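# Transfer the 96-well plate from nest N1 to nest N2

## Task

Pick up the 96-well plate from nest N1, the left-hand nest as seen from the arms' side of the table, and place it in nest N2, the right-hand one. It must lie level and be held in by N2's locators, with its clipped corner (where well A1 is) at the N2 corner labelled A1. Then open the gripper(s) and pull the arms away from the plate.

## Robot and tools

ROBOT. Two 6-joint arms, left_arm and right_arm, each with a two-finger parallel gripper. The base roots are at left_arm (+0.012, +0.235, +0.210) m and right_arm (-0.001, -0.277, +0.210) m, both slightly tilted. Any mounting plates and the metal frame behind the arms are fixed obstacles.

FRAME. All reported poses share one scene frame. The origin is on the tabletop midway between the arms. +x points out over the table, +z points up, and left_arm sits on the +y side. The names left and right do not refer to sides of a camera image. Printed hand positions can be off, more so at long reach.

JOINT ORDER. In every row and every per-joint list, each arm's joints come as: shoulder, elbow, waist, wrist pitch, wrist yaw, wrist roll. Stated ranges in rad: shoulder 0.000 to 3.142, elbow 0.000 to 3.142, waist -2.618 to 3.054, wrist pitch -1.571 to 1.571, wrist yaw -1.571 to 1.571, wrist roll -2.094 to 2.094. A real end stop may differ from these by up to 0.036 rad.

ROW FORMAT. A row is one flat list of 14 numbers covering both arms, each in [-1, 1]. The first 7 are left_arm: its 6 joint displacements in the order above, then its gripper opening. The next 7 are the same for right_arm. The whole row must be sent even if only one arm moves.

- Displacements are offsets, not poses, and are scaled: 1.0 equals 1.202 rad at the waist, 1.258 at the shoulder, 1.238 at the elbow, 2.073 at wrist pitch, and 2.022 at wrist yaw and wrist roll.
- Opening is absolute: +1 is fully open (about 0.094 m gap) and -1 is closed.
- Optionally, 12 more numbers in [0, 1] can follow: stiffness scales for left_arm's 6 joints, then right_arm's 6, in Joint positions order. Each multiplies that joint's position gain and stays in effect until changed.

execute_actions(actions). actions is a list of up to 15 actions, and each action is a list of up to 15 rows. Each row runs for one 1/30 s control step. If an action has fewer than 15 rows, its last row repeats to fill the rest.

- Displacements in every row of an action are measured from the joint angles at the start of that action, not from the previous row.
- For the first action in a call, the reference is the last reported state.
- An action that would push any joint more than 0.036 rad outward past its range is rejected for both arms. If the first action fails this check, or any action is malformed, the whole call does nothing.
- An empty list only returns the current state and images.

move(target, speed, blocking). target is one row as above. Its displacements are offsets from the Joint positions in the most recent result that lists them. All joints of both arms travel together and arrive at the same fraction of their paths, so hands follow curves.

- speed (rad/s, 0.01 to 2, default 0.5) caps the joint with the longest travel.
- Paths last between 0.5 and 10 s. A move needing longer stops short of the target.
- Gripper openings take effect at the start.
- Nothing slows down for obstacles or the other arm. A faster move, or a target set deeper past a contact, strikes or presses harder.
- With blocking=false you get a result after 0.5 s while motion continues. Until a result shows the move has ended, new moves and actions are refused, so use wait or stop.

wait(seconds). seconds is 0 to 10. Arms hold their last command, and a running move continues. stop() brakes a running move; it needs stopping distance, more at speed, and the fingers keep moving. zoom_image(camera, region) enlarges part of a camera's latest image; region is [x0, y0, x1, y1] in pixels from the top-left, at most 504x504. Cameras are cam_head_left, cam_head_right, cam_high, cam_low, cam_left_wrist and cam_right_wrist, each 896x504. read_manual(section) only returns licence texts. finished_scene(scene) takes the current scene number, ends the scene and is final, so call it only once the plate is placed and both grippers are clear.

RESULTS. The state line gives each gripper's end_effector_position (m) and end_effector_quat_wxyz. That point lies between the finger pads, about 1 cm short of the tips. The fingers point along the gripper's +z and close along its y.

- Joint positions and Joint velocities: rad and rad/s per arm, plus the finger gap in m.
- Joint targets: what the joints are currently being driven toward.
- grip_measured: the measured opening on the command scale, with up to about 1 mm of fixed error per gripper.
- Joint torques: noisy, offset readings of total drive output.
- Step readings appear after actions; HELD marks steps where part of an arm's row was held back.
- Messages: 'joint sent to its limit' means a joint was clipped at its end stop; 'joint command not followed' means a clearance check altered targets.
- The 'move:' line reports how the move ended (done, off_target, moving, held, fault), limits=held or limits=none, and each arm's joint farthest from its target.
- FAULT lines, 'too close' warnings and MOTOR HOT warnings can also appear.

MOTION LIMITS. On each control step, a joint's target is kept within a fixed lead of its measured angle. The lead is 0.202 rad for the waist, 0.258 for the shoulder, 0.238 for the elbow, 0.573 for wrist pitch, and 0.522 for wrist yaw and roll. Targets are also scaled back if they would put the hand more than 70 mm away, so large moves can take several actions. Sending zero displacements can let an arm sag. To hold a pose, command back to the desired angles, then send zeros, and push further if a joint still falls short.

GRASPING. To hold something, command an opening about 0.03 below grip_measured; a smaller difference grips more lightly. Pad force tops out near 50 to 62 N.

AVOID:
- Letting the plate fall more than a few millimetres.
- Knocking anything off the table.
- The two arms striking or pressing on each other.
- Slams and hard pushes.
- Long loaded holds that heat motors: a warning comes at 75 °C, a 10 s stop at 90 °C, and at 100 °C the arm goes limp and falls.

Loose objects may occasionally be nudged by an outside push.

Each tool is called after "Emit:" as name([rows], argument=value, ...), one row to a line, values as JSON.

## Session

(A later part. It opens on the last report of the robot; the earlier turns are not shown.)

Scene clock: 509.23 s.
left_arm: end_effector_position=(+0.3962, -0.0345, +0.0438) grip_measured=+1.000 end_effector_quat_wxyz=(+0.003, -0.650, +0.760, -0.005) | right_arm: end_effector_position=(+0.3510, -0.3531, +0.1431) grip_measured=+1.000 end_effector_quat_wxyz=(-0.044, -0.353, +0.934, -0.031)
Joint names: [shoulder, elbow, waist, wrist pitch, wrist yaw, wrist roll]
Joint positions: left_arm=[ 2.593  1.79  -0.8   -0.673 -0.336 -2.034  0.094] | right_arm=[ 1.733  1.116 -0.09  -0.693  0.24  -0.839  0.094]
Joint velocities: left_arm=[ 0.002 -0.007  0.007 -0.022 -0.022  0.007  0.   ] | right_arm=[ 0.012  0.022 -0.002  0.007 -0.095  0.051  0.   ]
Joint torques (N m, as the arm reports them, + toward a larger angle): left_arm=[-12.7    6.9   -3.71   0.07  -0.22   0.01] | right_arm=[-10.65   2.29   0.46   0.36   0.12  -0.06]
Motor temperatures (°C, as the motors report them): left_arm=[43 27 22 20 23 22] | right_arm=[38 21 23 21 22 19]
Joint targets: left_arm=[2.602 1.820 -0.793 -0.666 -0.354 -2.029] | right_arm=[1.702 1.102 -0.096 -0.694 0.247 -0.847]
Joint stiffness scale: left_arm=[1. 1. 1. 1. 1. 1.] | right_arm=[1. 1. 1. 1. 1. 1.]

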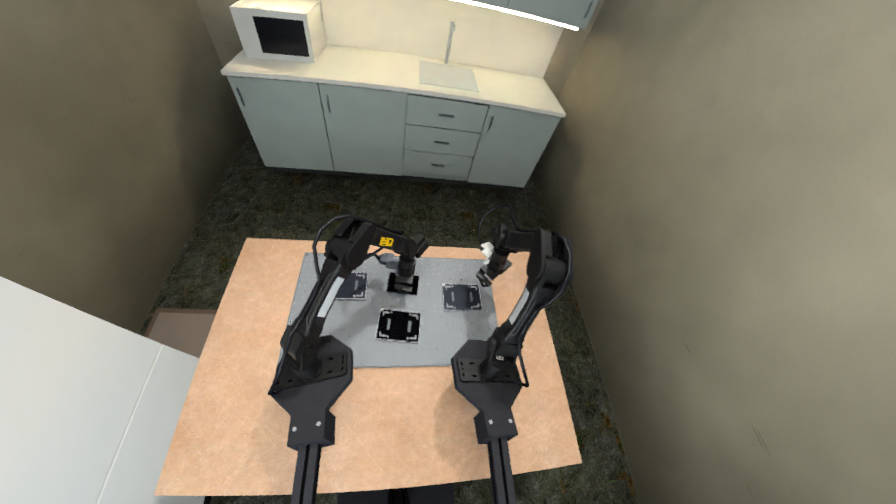

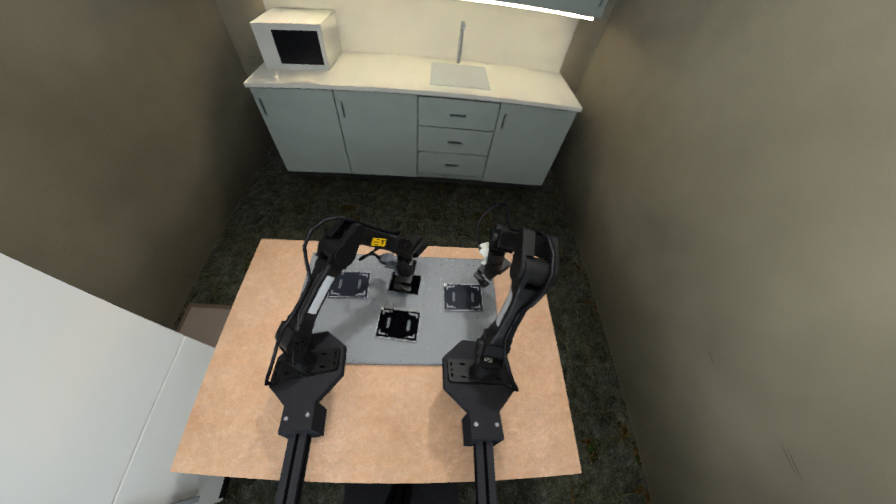

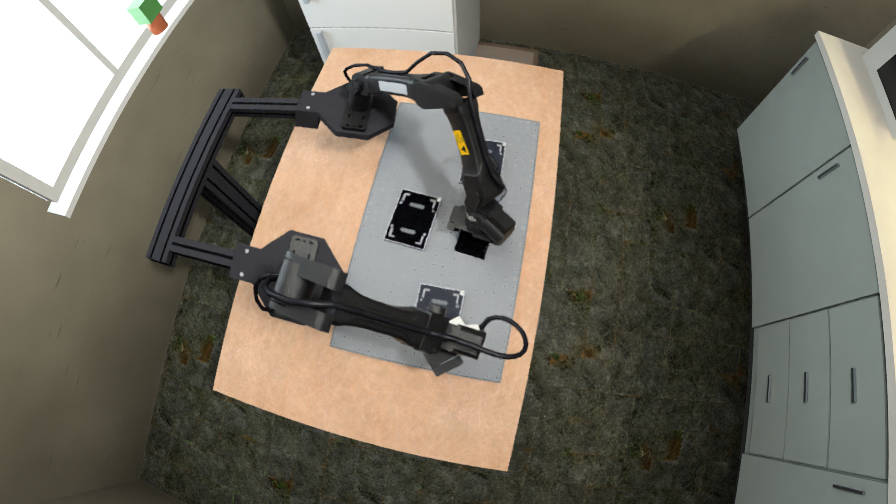

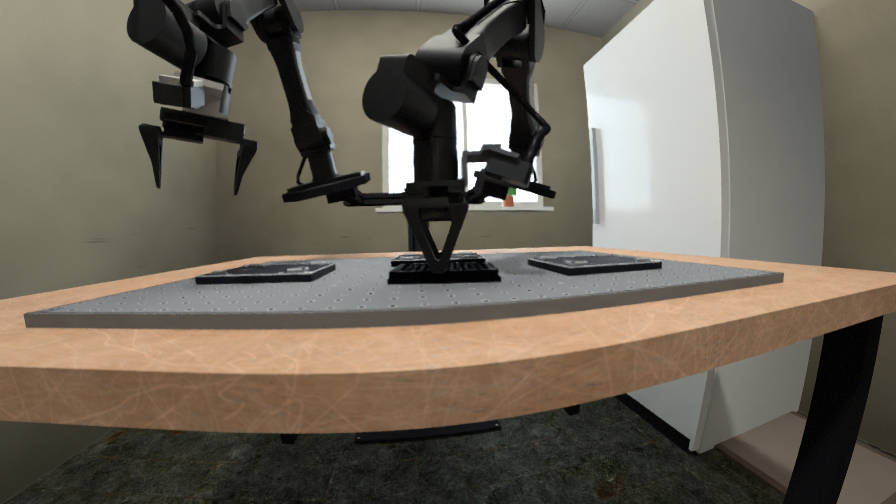

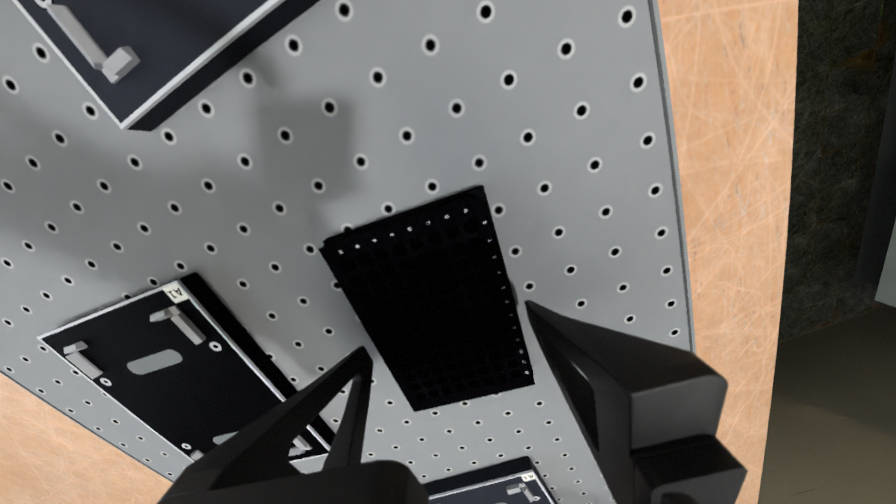

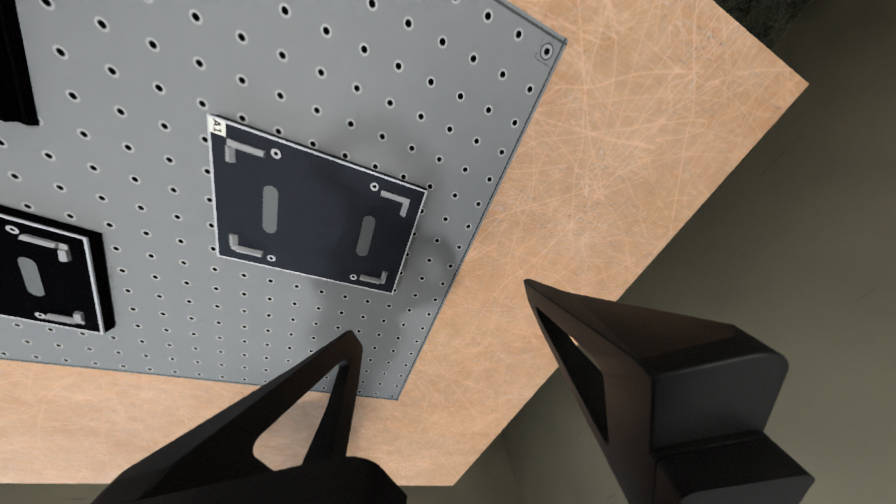

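Emit:
move(target=[-0.125,-0.018,-0.03,-0.052,-0.005,0.002,1,-0.0246,-0.0113,-0.005,-0.0005,0.0035,-0.004,1], speed=0.25)

Scene clock: 539.43 s.
left_arm: end_effector_position=(+0.4111, -0.0319, +0.1027) grip_measured=+1.000 end_effector_quat_wxyz=(+0.007, -0.648, +0.761, -0.027) | right_arm: end_effector_position=(+0.3510, -0.3532, +0.1431) grip_measured=+1.000 end_effector_quat_wxyz=(-0.044, -0.353, +0.934, -0.031)
Joint names: [shoulder, elbow, waist, wrist pitch, wrist yaw, wrist roll]
Joint positions: left_arm=[ 2.454  1.782 -0.819 -0.761 -0.336 -2.034  0.094] | right_arm=[ 1.733  1.116 -0.09  -0.693  0.24  -0.839  0.094]
Joint velocities: left_arm=[-0.007 -0.002  0.007  0.051  0.007  0.022  0.   ] | right_arm=[-0.002 -0.002 -0.007  0.007 -0.022  0.007  0.   ]
Joint torques (N m, as the arm reports them, + toward a larger angle): left_arm=[-14.74   3.75  -5.63  -0.09  -0.14   0.  ] | right_arm=[-10.66   2.28   0.46   0.36   0.12  -0.06]
Motor temperatures (°C, as the motors report them): left_arm=[44 27 22 20 23 22] | right_arm=[38 21 23 21 22 19]
Joint targets: left_arm=[2.436 1.768 -0.836 -0.781 -0.346 -2.030] | right_arm=[1.702 1.102 -0.096 -0.694 0.247 -0.847]
Joint stiffness scale: left_arm=[1. 1. 1. 1. 1. 1.] | right_arm=[1. 1. 1. 1. 1. 1.]
move: off_target (right_arm); limits=none; left_arm: farthest joint: the wrist pitch, 0.019 radians from its target (0.108 radians at the start); right_arm: farthest joint: the shoulder, 0.031 radians from its target (0.031 radians at the start)

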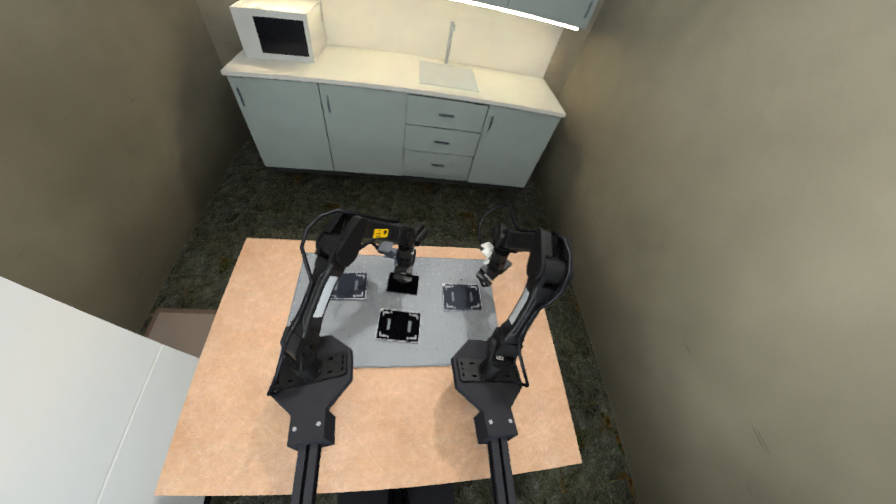

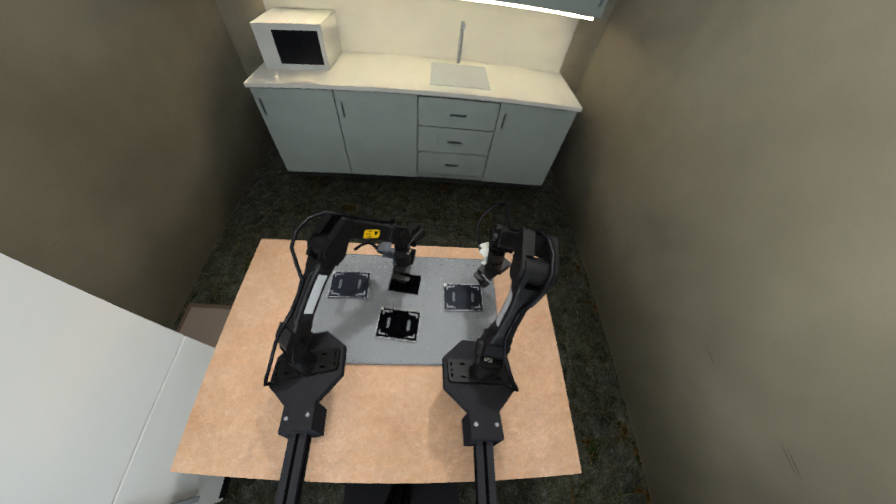

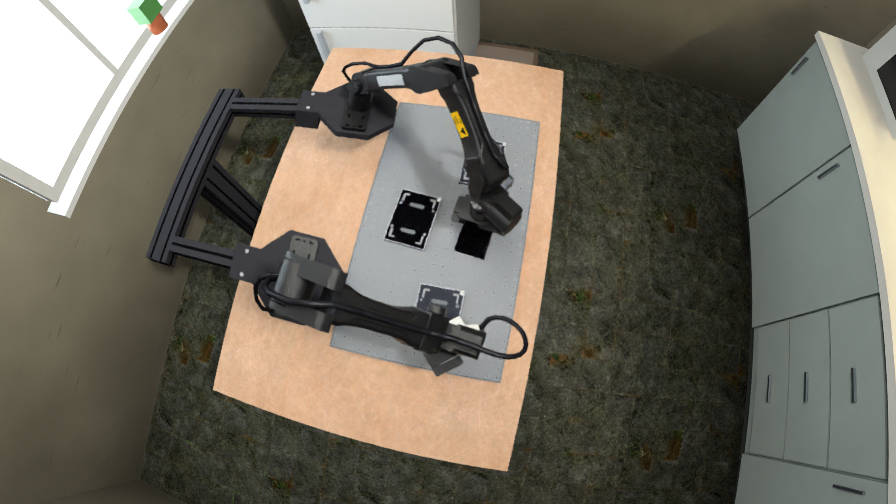

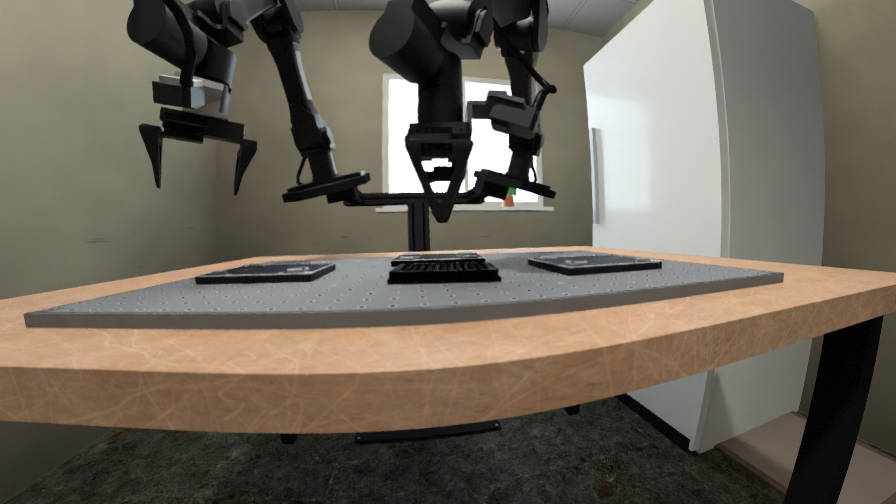

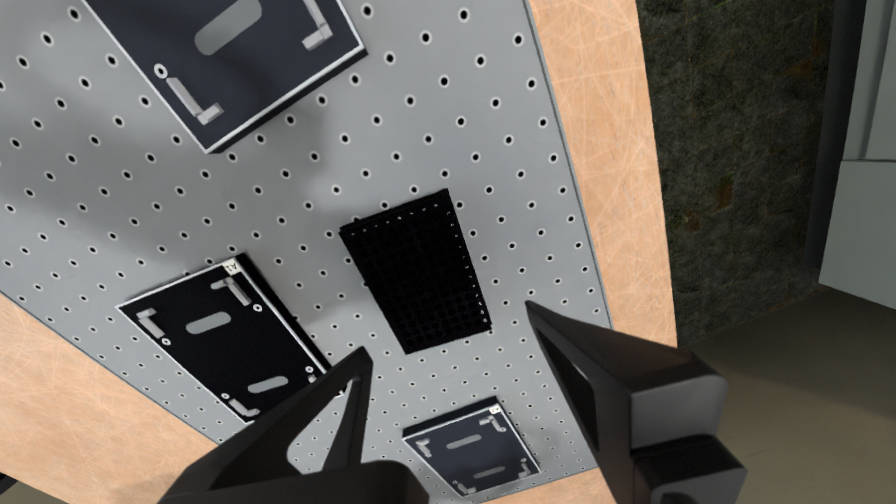

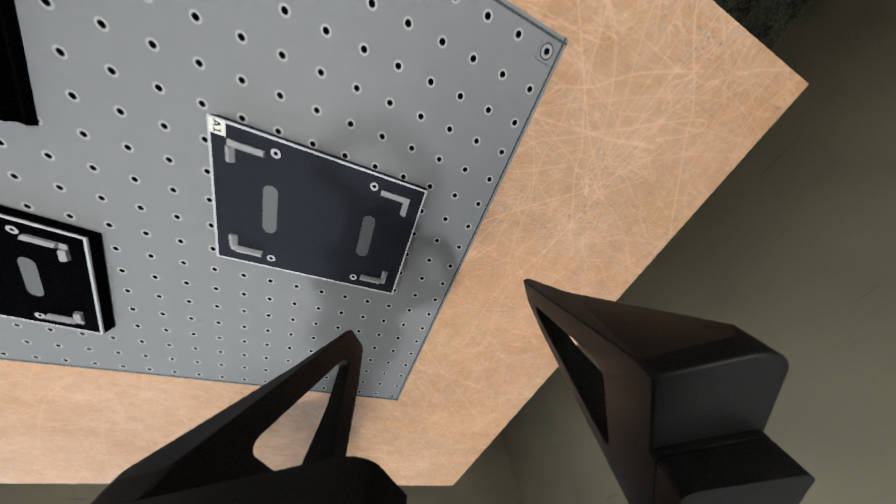

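Emit:
move(target=[-0.715,-0.646,0.957,0,0,0,1,0.562,0.59,0.609,-0.039,0.045,-0.002,1], speed=0.7)

Scene clock: 554.93 s.
left_arm: end_effector_position=(+0.2653, +0.4379, +0.1651) grip_measured=+1.000 end_effector_quat_wxyz=(-0.055, +0.943, -0.304, -0.127) | right_arm: end_effector_position=(+0.4085, -0.0168, +0.0848) grip_measured=+1.000 end_effector_quat_wxyz=(+0.013, -0.656, +0.754, -0.007)
Joint names: [shoulder, elbow, waist, wrist pitch, wrist yaw, wrist roll]
Joint positions: left_arm=[ 1.576  0.998  0.328 -0.755 -0.329 -2.034  0.094] | right_arm=[ 2.447  1.81   0.637 -0.765  0.326 -0.838  0.094]
Joint velocities: left_arm=[ 0.017 -0.017 -0.007 -0.037 -0.037 -0.007  0.   ] | right_arm=[-0.012 -0.022 -0.012 -0.022 -0.051 -0.051  0.   ]
Joint torques (N m, as the arm reports them, + toward a larger angle): left_arm=[-9.97  3.21 -0.09 -0.22 -0.26 -0.04] | right_arm=[-12.19   6.09   3.66   0.4    0.07  -0.01]
Motor temperatures (°C, as the motors report them): left_arm=[46 26 22 20 23 22] | right_arm=[38 21 23 21 22 19]
Joint targets: left_arm=[1.555 0.982 0.331 -0.761 -0.336 -2.034] | right_arm=[2.440 1.847 0.642 -0.774 0.332 -0.842]
Joint stiffness scale: left_arm=[1. 1. 1. 1. 1. 1.] | right_arm=[1. 1. 1. 1. 1. 1.]
move: off_target (left_arm, right_arm); limits=none; left_arm: farthest joint: the shoulder, 0.021 radians from its target (0.900 radians at the start); right_arm: farthest joint: the elbow, 0.036 radians from its target (0.730 radians at the start)

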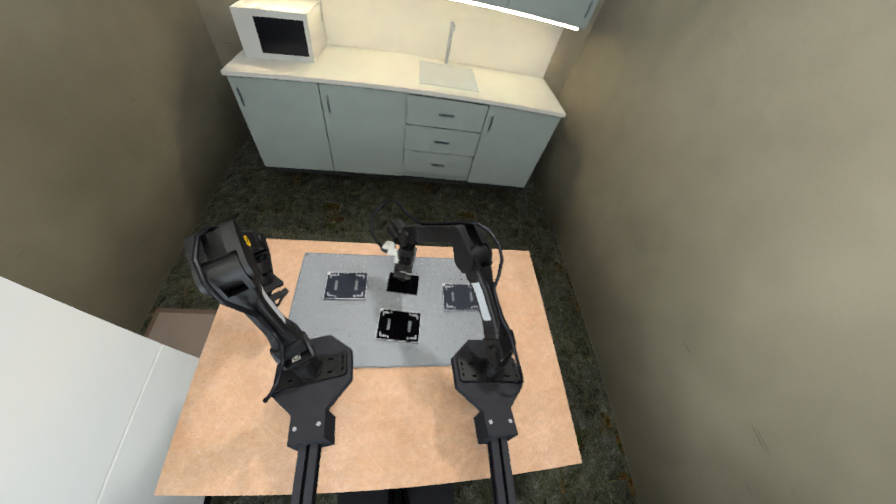

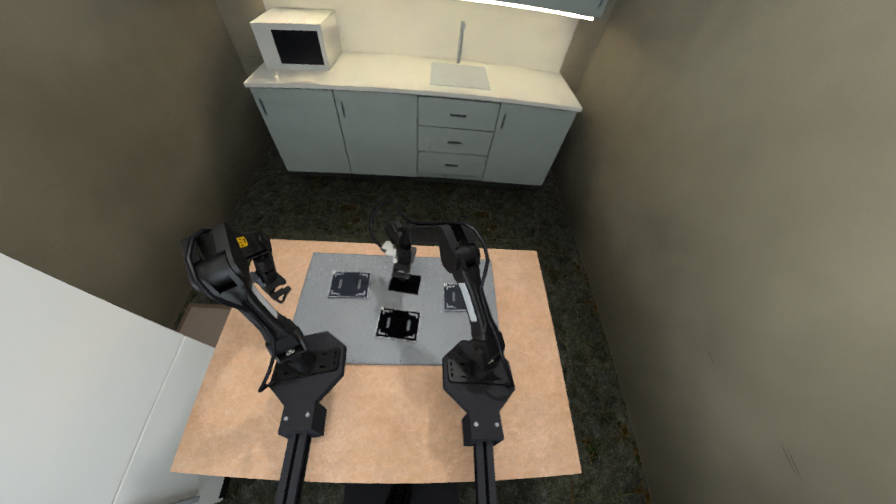

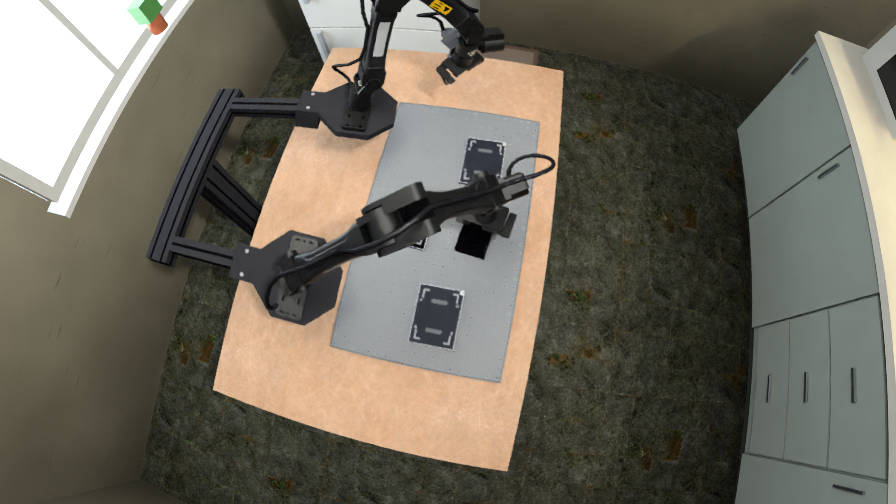

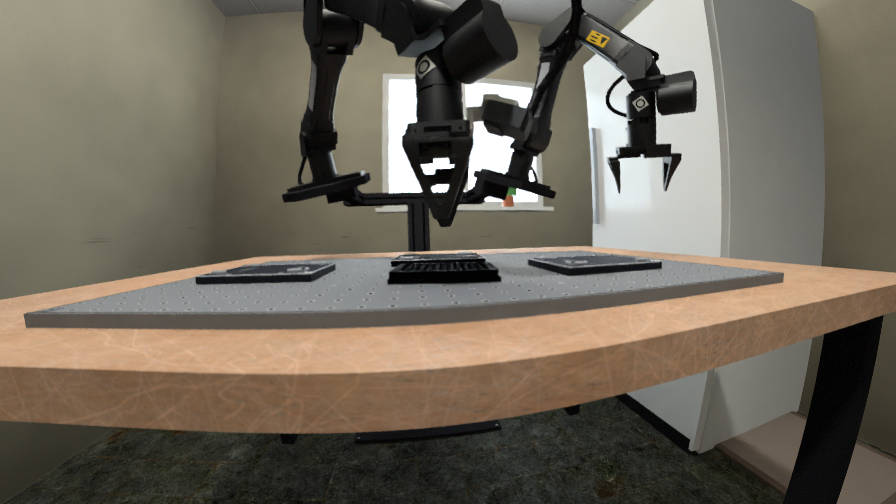

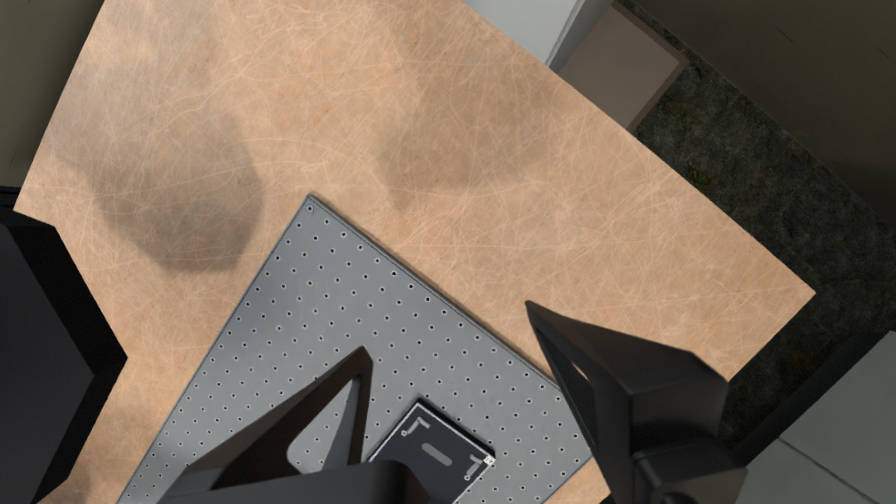

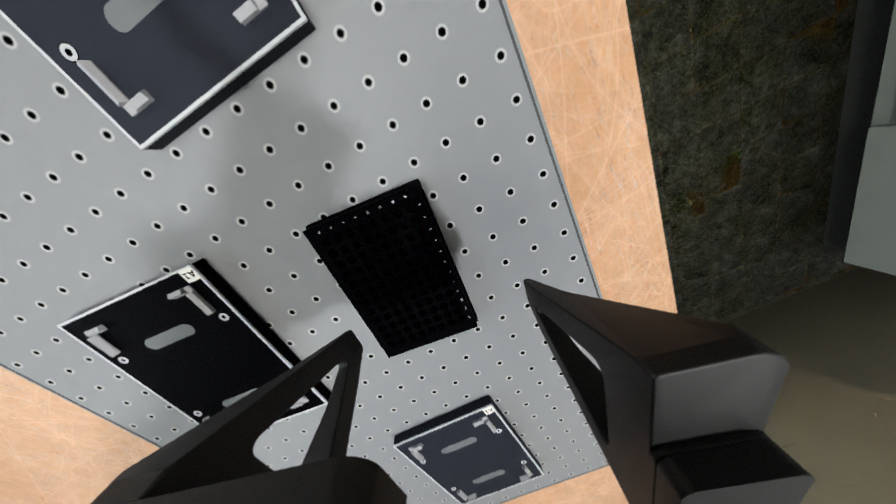

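Emit:
move(target=[-0.0167,-0.013,0.0025,-0.003,-0.0035,0,1,0.012,-0.081,-0.017,0.0516,0.003,-0.002,1], speed=0.2)

Scene clock: 596.37 s.
left_arm: end_effector_position=(+0.2653, +0.4379, +0.1651) grip_measured=+1.000 end_effector_quat_wxyz=(-0.055, +0.943, -0.304, -0.127) | right_arm: end_effector_position=(+0.3941, -0.0284, +0.0552) grip_measured=+1.000 end_effector_quat_wxyz=(+0.001, -0.651, +0.759, -0.008)
Joint names: [shoulder, elbow, waist, wrist pitch, wrist yaw, wrist roll]
Joint positions: left_arm=[ 1.576  0.998  0.328 -0.755 -0.329 -2.034  0.094] | right_arm=[ 2.468  1.72   0.616 -0.673  0.327 -0.839  0.094]
Joint velocities: left_arm=[-0.012 -0.007 -0.007 -0.007  0.051  0.022  0.   ] | right_arm=[-0.017 -0.017 -0.022 -0.022  0.066 -0.007  0.   ]
Joint torques (N m, as the arm reports them, + toward a larger angle): left_arm=[-9.97  3.18 -0.11 -0.21 -0.26 -0.04] | right_arm=[-11.82   2.55   3.33   0.64   0.05  -0.01]
Motor temperatures (°C, as the motors report them): left_arm=[41 25 21 20 23 22] | right_arm=[41 23 24 21 22 19]
Joint targets: left_arm=[1.555 0.982 0.331 -0.761 -0.336 -2.034] | right_arm=[2.463 1.709 0.616 -0.659 0.332 -0.843]
Joint stiffness scale: left_arm=[1. 1. 1. 1. 1. 1.] | right_arm=[1. 1. 1. 1. 1. 1.]
move: off_target (left_arm); limits=none; left_arm: farthest joint: the shoulder, 0.021 radians from its target (0.021 radians at the start); right_arm: farthest joint: the wrist pitch, 0.015 radians from its target (0.107 radians at the start)

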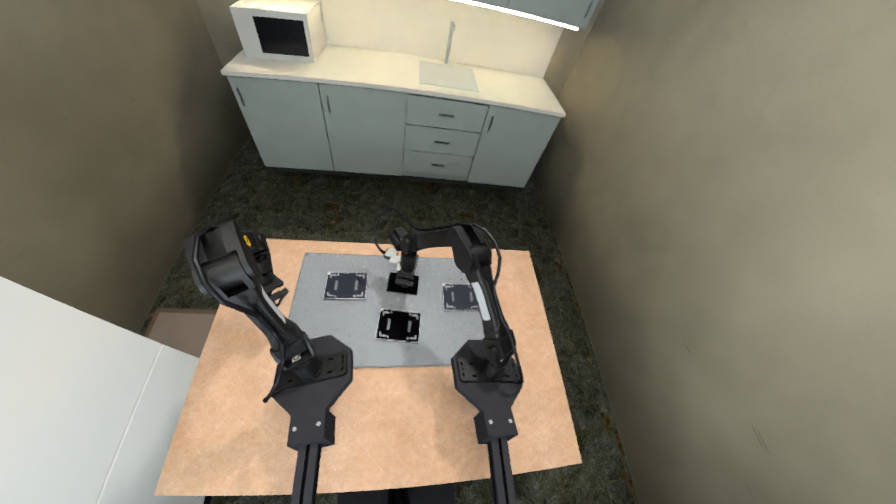

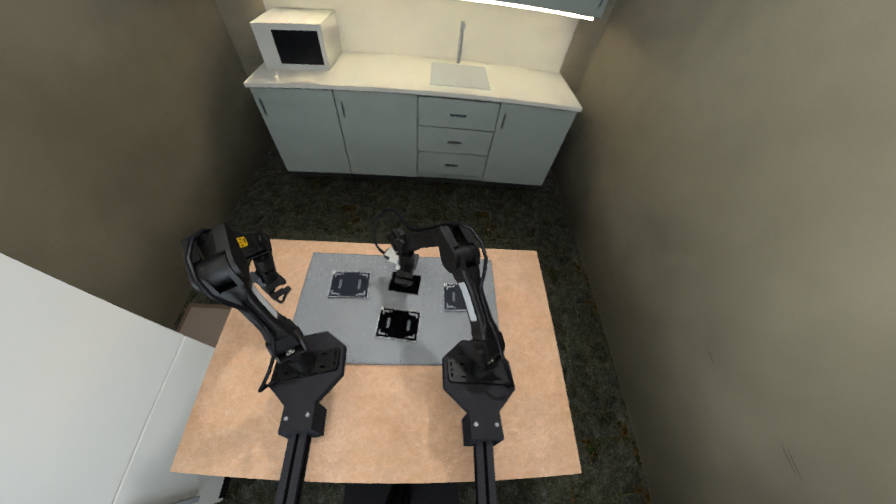

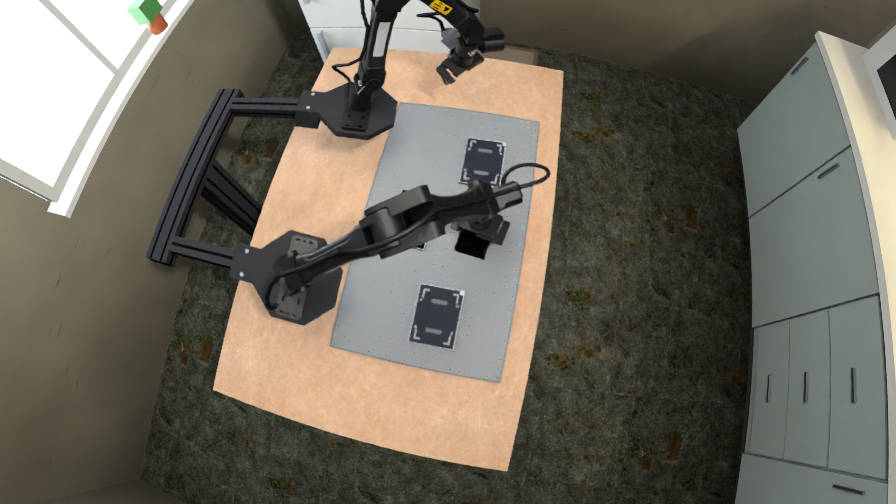

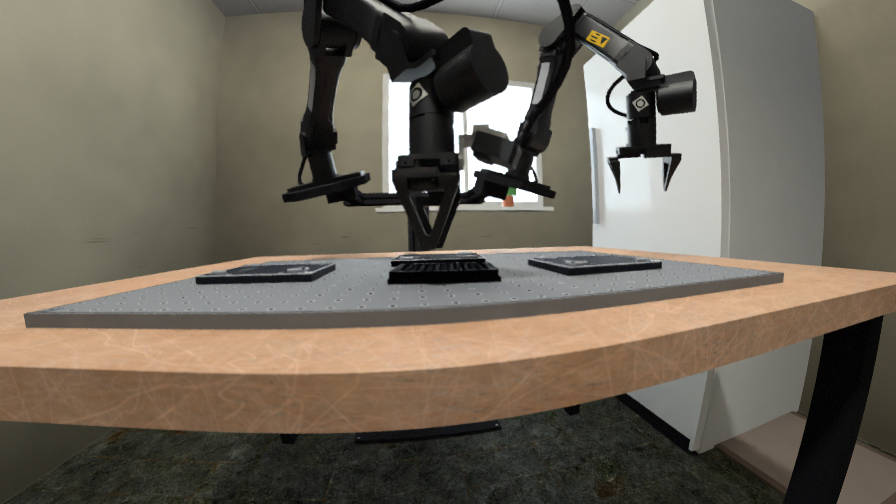

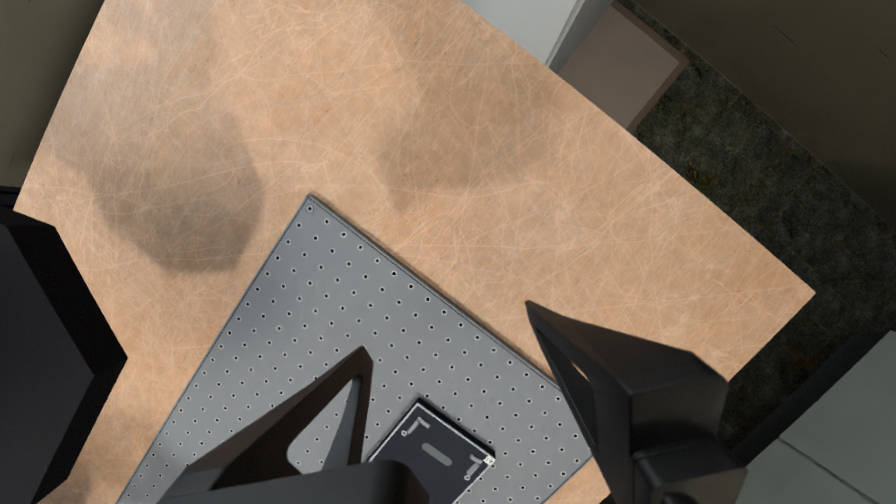

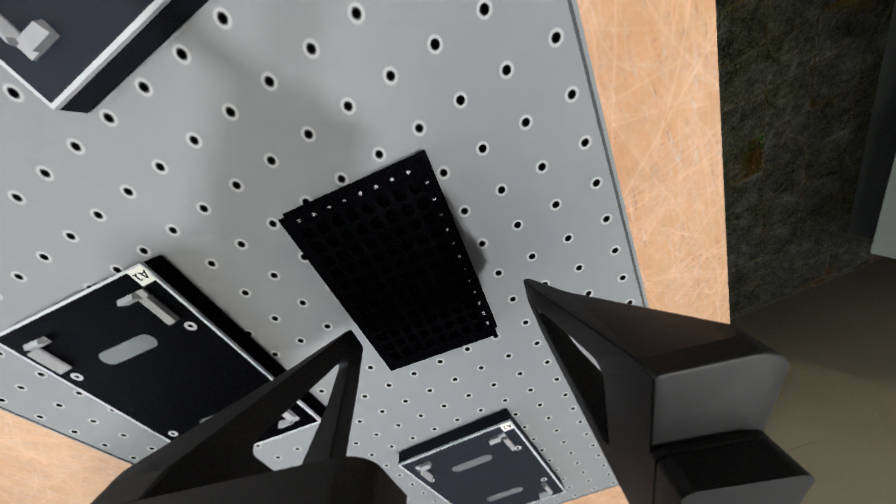

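Emit:
zoom_image(camera="cam_high", region=[420, 170, 560, 290])

Emit:
zoom_image(camera="cam_head_left", region=[350, 220, 460, 310])

Emit:
zoom_image(camera="cam_low", region=[360, 200, 530, 300])

Region (420, 170, 560, 290) of cam_high's 896x504 image, scaled by 3.600, with more detail than that image has; it fills the top 432 rows of this view, and the rest is white.

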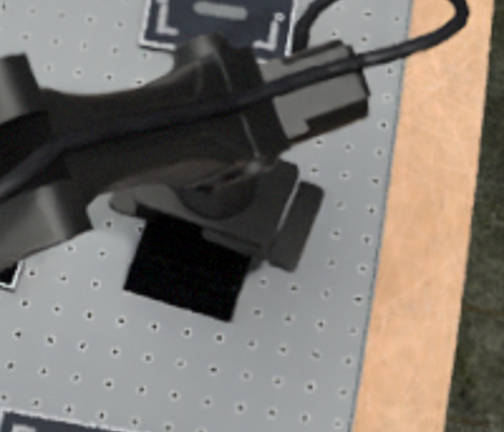

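Region (350, 220, 460, 310) of cam_head_left's 896x504 image, scaled by 4.582, with more detail than that image has; it fills the top 412 rows of this view, and the rest is white.

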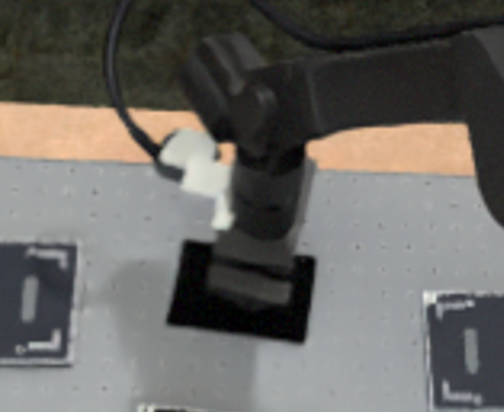

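Region (360, 200, 530, 300) of cam_low's 896x504 image, scaled by 2.965, with more detail than that image has; it fills the top 296 rows of this view, and the rest is white.

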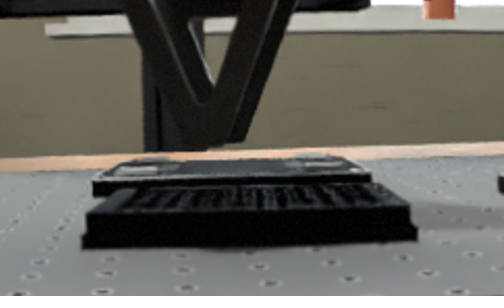

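Emit:
move(target=[-0.0167,-0.013,0.0025,-0.003,-0.0035,0,1,0.026,-0.009,-0.0103,0.0217,0.0025,-0.002,1], speed=0.08)

Emit:
zoom_image(camera="cam_low", region=[360, 200, 530, 300])

Scene clock: 671.83 s.
left_arm: end_effector_position=(+0.2653, +0.4379, +0.1651) grip_measured=+1.000 end_effector_quat_wxyz=(-0.055, +0.943, -0.304, -0.127) | right_arm: end_effector_position=(+0.3929, -0.0311, +0.0396) grip_measured=+1.000 end_effector_quat_wxyz=(-0.003, -0.647, +0.763, -0.008)
Joint names: [shoulder, elbow, waist, wrist pitch, wrist yaw, wrist roll]
Joint positions: left_arm=[ 1.576  0.998  0.328 -0.755 -0.329 -2.034  0.094] | right_arm=[ 2.502  1.72   0.603 -0.643  0.327 -0.838  0.094]
Joint velocities: left_arm=[-0.017  0.007 -0.007 -0.022  0.007 -0.022  0.   ] | right_arm=[-0.002  0.007  0.012  0.022 -0.022  0.037  0.   ]
Joint torques (N m, as the arm reports them, + toward a larger angle): left_arm=[-9.97  3.18 -0.11 -0.21 -0.26 -0.04] | right_arm=[-11.58   2.41   3.38   0.64   0.05  -0.01]
Motor temperatures (°C, as the motors report them): left_arm=[41 24 21 20 23 22] | right_arm=[42 22 24 22 22 19]
Joint targets: left_arm=[1.555 0.982 0.331 -0.761 -0.336 -2.034] | right_arm=[2.501 1.709 0.603 -0.628 0.332 -0.842]
Joint stiffness scale: left_arm=[1. 1. 1. 1. 1. 1.] | right_arm=[1. 1. 1. 1. 1. 1.]
move: off_target (left_arm); limits=none; left_arm: farthest joint: the shoulder, 0.021 radians from its target (0.021 radians at the start); right_arm: farthest joint: the wrist pitch, 0.015 radians from its target (0.045 radians at the start)

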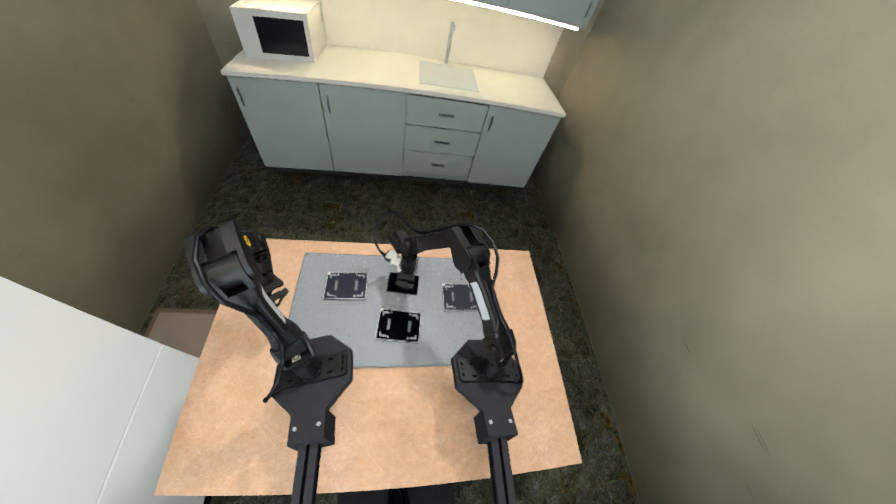

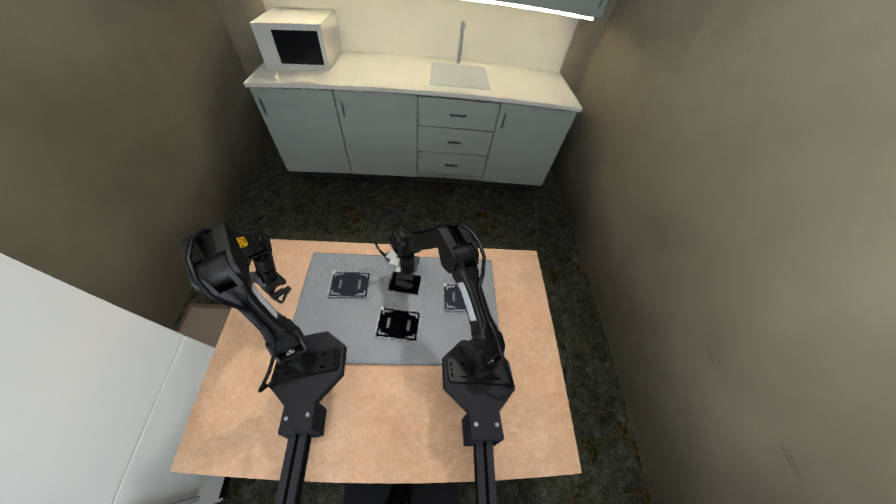

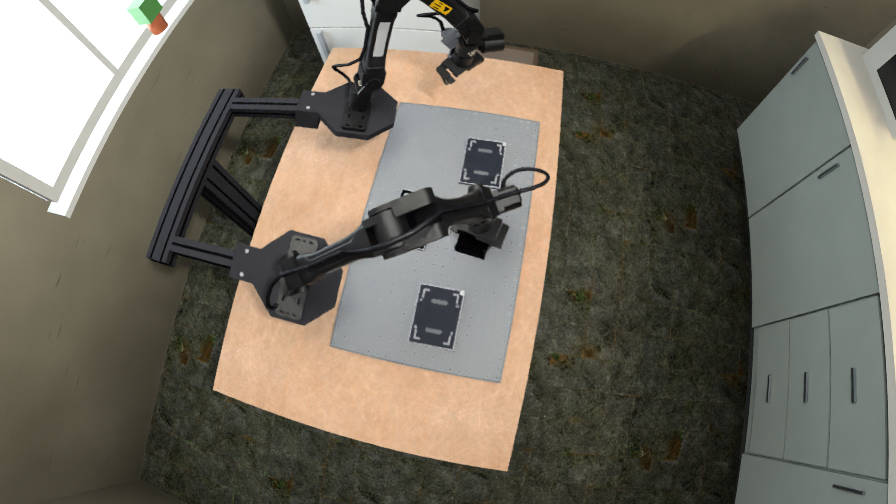

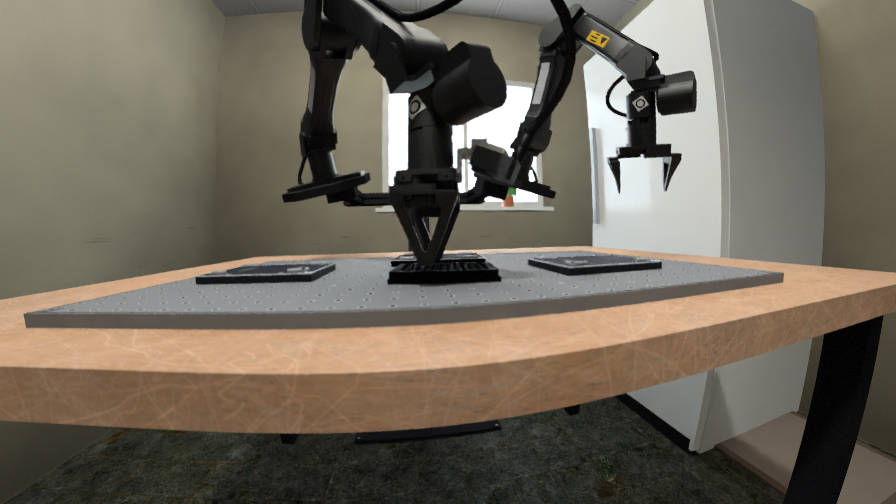

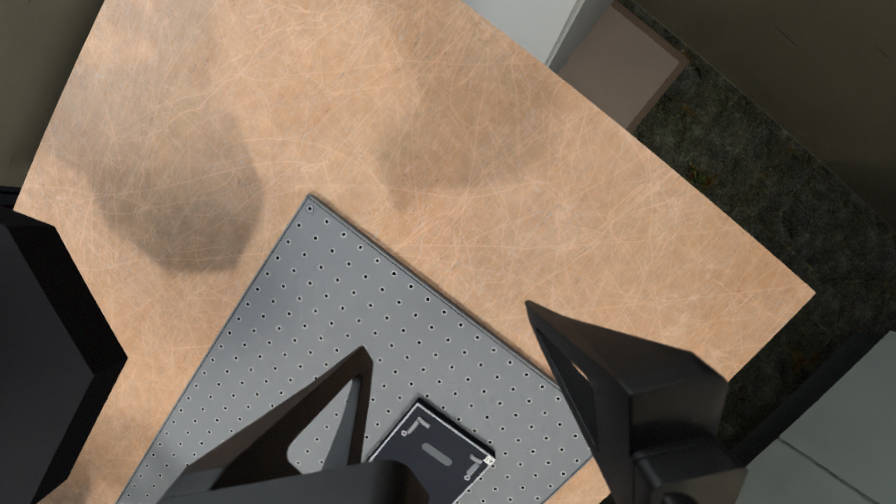

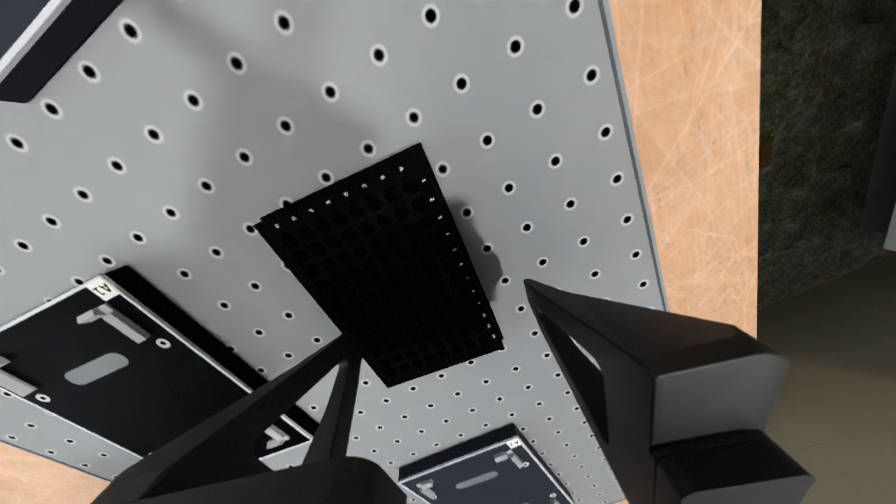

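Region (360, 200, 530, 300) of cam_low's 896x504 image, scaled by 2.965, with more detail than that image has; it fills the top 296 rows of this view, and the rest is white.

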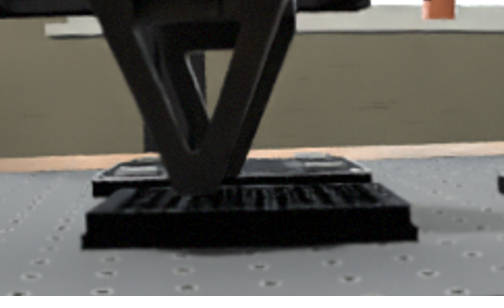

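Emit:
zoom_image(camera="cam_right_wrist", region=[250, 130, 570, 420])

Region (250, 130, 570, 420) of cam_right_wrist's 896x504 image, scaled by 1.575, with more detail than that image has; it fills the top 457 rows of this view, and the rest is white.

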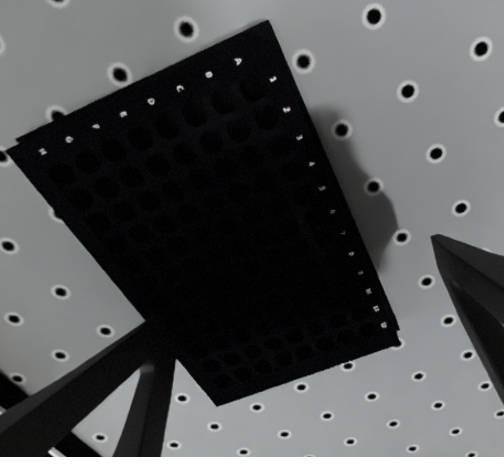

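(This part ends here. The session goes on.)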